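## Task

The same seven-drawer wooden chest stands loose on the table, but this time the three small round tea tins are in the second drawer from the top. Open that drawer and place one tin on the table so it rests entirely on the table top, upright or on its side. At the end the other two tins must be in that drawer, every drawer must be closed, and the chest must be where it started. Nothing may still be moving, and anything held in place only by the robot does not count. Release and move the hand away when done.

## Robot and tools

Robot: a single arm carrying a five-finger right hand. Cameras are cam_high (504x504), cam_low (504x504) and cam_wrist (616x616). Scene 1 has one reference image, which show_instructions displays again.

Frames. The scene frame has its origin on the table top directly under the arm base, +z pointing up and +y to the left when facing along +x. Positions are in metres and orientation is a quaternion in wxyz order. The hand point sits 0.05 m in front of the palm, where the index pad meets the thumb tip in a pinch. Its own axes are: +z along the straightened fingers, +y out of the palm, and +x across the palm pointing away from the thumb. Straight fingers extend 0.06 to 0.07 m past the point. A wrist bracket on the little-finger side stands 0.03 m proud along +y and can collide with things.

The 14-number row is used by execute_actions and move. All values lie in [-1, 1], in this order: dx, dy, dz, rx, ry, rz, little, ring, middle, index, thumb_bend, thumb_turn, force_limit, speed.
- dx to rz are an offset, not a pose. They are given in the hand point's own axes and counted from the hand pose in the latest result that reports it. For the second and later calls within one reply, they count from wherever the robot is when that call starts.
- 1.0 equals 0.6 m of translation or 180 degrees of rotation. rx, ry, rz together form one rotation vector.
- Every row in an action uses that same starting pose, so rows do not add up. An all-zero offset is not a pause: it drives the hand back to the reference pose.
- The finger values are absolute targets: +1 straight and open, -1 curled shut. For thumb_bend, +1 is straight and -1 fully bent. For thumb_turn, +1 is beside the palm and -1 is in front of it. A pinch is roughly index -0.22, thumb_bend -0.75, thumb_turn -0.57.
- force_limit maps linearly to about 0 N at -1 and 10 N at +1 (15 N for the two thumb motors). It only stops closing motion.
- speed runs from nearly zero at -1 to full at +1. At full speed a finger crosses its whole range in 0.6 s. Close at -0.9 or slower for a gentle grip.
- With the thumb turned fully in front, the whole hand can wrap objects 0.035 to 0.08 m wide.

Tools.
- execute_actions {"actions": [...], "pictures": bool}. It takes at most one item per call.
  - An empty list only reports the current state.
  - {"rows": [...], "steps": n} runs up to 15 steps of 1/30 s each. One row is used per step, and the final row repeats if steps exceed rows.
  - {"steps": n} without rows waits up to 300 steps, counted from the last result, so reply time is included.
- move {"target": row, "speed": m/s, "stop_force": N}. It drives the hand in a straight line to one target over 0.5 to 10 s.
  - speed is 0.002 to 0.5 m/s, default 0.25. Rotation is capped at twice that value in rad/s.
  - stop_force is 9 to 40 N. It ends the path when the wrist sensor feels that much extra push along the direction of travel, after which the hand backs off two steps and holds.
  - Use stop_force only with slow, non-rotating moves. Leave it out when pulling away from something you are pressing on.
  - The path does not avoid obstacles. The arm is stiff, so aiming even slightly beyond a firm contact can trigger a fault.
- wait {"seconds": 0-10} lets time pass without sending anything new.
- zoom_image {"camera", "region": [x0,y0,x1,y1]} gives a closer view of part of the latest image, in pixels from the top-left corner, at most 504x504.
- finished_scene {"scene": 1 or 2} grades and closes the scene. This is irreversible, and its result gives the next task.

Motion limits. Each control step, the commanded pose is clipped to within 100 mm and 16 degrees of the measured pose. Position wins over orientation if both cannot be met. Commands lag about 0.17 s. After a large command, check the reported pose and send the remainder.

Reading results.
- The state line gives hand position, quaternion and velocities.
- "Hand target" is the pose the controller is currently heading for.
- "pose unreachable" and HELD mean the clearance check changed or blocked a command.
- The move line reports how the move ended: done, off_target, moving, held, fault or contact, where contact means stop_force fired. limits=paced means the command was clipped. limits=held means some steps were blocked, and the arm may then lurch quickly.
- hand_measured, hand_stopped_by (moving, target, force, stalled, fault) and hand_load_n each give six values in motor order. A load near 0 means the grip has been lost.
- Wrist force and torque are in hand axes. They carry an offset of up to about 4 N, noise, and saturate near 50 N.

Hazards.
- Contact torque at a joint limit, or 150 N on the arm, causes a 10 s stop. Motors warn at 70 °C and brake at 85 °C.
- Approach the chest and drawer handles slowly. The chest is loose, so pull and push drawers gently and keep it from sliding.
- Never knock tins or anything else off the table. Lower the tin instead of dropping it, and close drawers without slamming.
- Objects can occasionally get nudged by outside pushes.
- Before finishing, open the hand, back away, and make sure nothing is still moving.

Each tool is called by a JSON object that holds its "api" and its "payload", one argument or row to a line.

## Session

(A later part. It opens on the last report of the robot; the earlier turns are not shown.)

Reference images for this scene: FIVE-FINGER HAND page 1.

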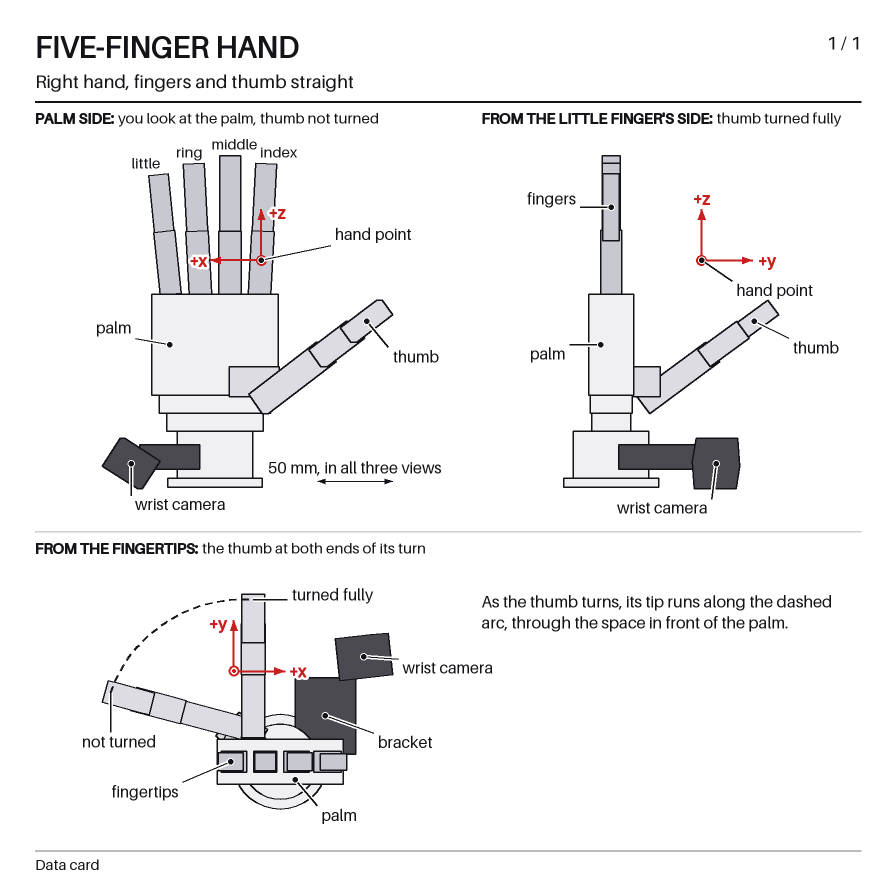

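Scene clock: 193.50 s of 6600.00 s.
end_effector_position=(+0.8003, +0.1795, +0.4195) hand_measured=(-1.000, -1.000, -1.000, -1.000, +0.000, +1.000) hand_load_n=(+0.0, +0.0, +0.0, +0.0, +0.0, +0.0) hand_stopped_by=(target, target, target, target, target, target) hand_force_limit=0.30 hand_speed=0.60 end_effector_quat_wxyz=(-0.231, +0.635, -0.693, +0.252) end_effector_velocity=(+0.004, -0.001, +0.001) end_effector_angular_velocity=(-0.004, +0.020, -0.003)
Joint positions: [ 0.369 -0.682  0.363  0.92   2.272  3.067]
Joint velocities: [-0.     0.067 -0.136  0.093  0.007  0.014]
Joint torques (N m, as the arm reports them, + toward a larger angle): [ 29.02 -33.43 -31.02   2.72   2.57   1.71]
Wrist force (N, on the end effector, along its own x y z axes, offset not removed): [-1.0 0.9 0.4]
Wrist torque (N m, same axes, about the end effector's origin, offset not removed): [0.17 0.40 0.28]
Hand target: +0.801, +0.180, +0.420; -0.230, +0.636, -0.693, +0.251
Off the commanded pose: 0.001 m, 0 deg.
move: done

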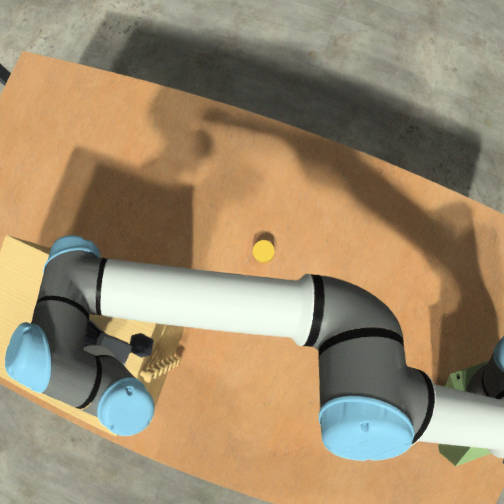

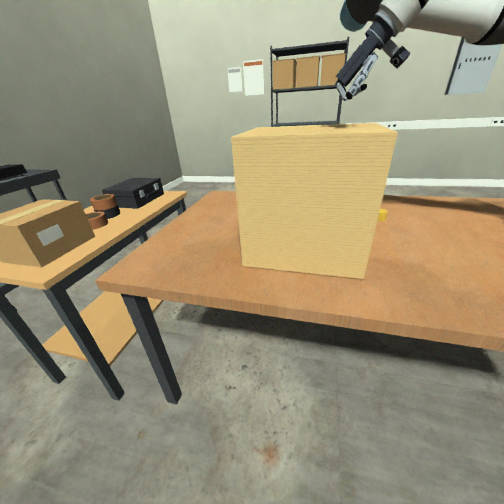

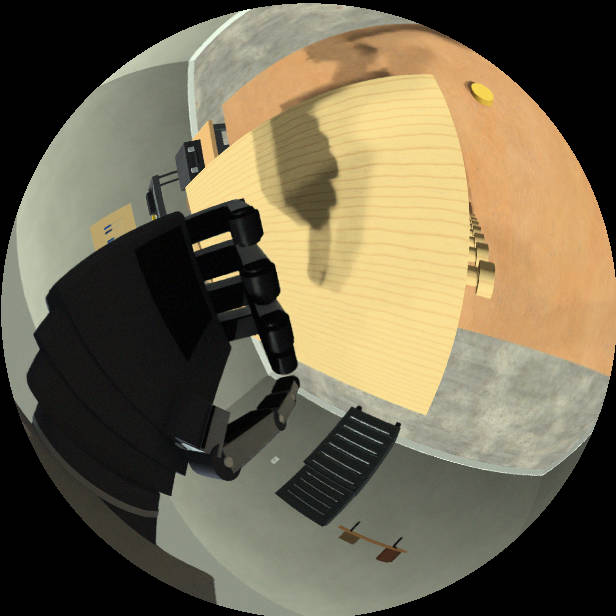

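{"api": "zoom_image", "payload": {
  "camera": "cam_wrist",
  "region": [440,200,520,310]
}}

{"api": "move", "payload": {
  "target": [0.002,0.023,-0.019,0,0,0,-1,-1,-1,-1,0,1,0.3,0.6],
  "speed": 0.1
}}

{"api": "zoom_image", "payload": {
  "camera": "cam_wrist",
  "region": [400,60,520,320]
}}

Region (440, 200, 520, 310) of cam_wrist's 616x616 image, scaled by 4.582, with more detail than that image has; it fills the left 367 columns of this view, and the rest is white.

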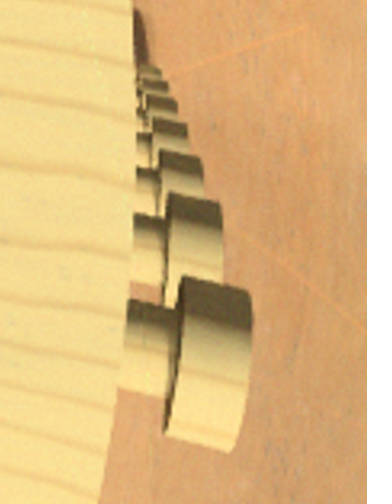

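Scene clock: 195.47 s of 6600.00 s.
end_effector_position=(+0.7827, +0.1799, +0.4193) hand_measured=(-1.000, -1.000, -1.000, -1.000, +0.000, +1.000) hand_load_n=(+0.0, +0.0, +0.0, +0.0, +0.0, +0.0) hand_stopped_by=(target, target, target, target, target, target) hand_force_limit=0.30 hand_speed=0.60 end_effector_quat_wxyz=(-0.231, +0.635, -0.693, +0.251) end_effector_velocity=(-0.002, +0.000, +0.000) end_effector_angular_velocity=(+0.003, -0.007, +0.001)
Joint positions: [ 0.378 -0.764  0.529  0.841  2.28   3.075]
Joint velocities: [ 0.    -0.019  0.036 -0.026 -0.004 -0.004]
Joint torques (N m, as the arm reports them, + toward a larger angle): [ 41.26 -53.81  -3.68  -1.39  -2.98  -1.55]
Wrist force (N, on the end effector, along its own x y z axes, offset not removed): [1.8 2.4 -0.3]
Wrist torque (N m, same axes, about the end effector's origin, offset not removed): [0.40 0.04 0.46]
Hand target: +0.782, +0.180, +0.419; -0.231, +0.635, -0.693, +0.251
Off the commanded pose: 0.000 m, 0 deg.
move: done

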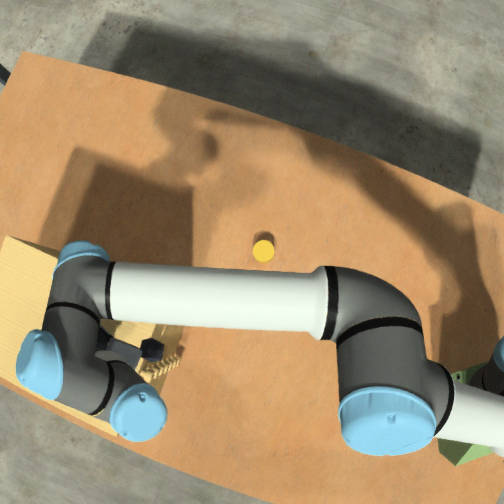

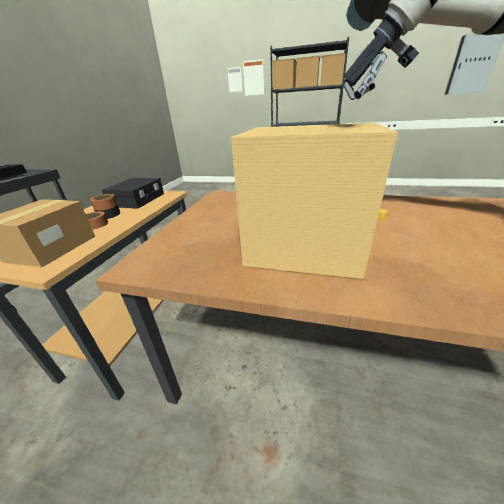

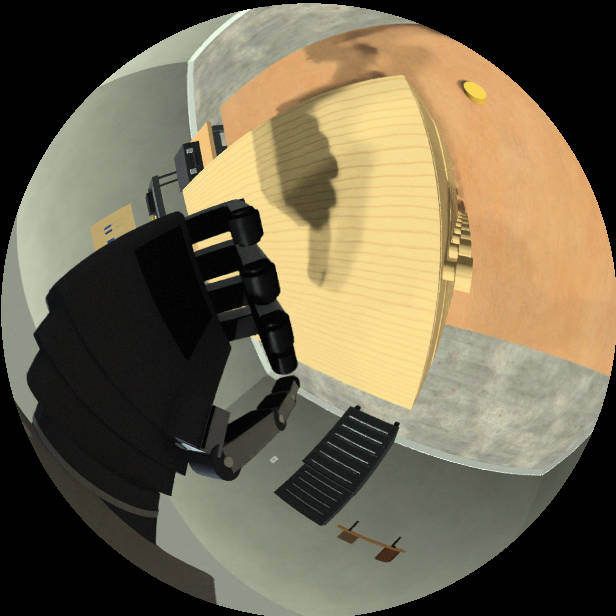

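Region (400, 60, 520, 320) of cam_wrist's 616x616 image, scaled by 1.938, with more detail than that image has; it fills the left 233 columns of this view, and the rest is white.

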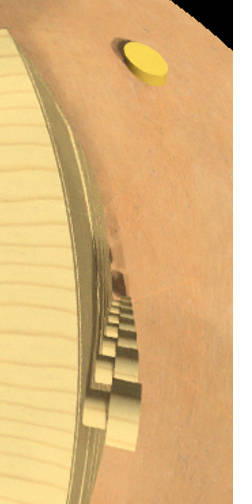

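{"api": "zoom_image", "payload": {
  "camera": "cam_wrist",
  "region": [425,130,475,220]
}}

{"api": "zoom_image", "payload": {
  "camera": "cam_wrist",
  "region": [430,200,490,300]
}}

Region (425, 130, 475, 220) of cam_wrist's 616x616 image, scaled by 5.600, with more detail than that image has.

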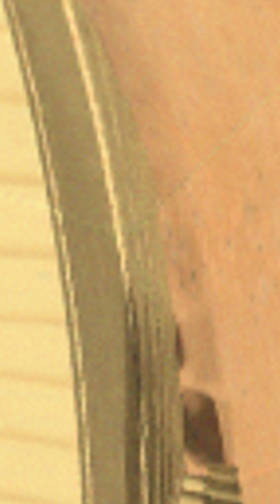

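Region (430, 200, 490, 300) of cam_wrist's 616x616 image, scaled by 5.040, with more detail than that image has; it fills the left 302 columns of this view, and the rest is white.

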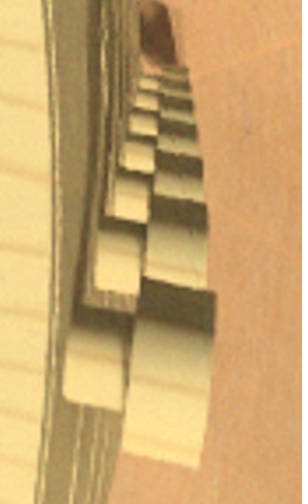

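{"api": "move", "payload": {
  "target": [0.1,0.29,-0.34,0,0,0,-1,-1,-1,-1,0,1,0.3,0.6],
  "speed": 0.25
}}

Scene clock: 200.30 s of 6600.00 s.
end_effector_position=(+0.5144, +0.1431, +0.4638) hand_measured=(-1.000, -1.000, -1.000, -1.000, +0.000, +1.000) hand_load_n=(+0.0, +0.0, +0.0, +0.0, +0.0, +0.0) hand_stopped_by=(target, target, target, target, target, target) hand_force_limit=0.30 hand_speed=0.60 end_effector_quat_wxyz=(-0.231, +0.635, -0.693, +0.251) end_effector_velocity=(-0.003, -0.000, +0.000) end_effector_angular_velocity=(-0.001, -0.001, +0.001)
Joint positions: [ 0.579 -1.371  1.535  0.569  2.438  3.252]
Joint velocities: [ 0.004 -0.005  0.007 -0.002  0.003  0.001]
Joint torques (N m, as the arm reports them, + toward a larger angle): [ 28.34 -33.97  -2.93  -1.28   2.26   1.76]
Wrist force (N, on the end effector, along its own x y z axes, offset not removed): [0.1 -0.6 -0.1]
Wrist torque (N m, same axes, about the end effector's origin, offset not removed): [-0.08 0.31 0.31]
Hand target: +0.514, +0.143, +0.464; -0.231, +0.635, -0.693, +0.251
Off the commanded pose: 0.001 m, 0 deg.
After step 90, 0.10 s passed at rest.
move: done

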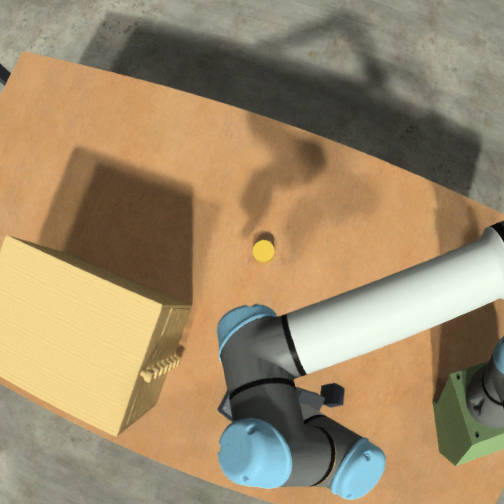

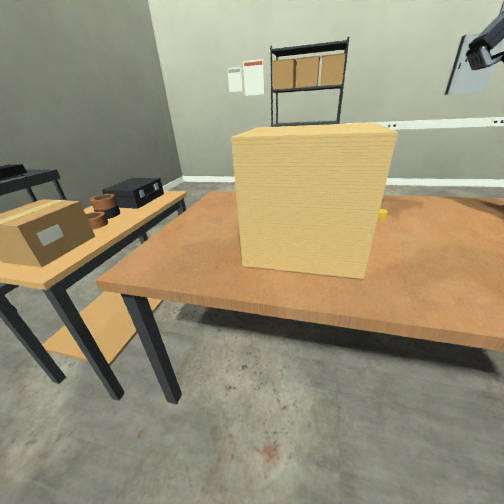

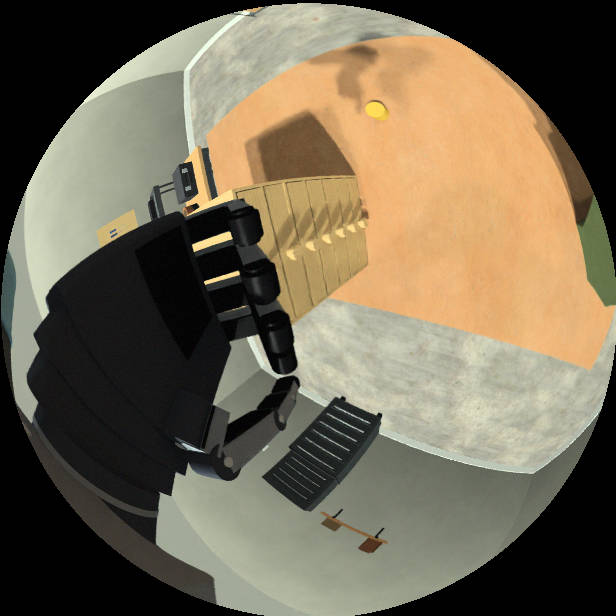

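{"api": "finished_scene", "payload": {
  "scene": 2
}}

The scene is finished: the task was done.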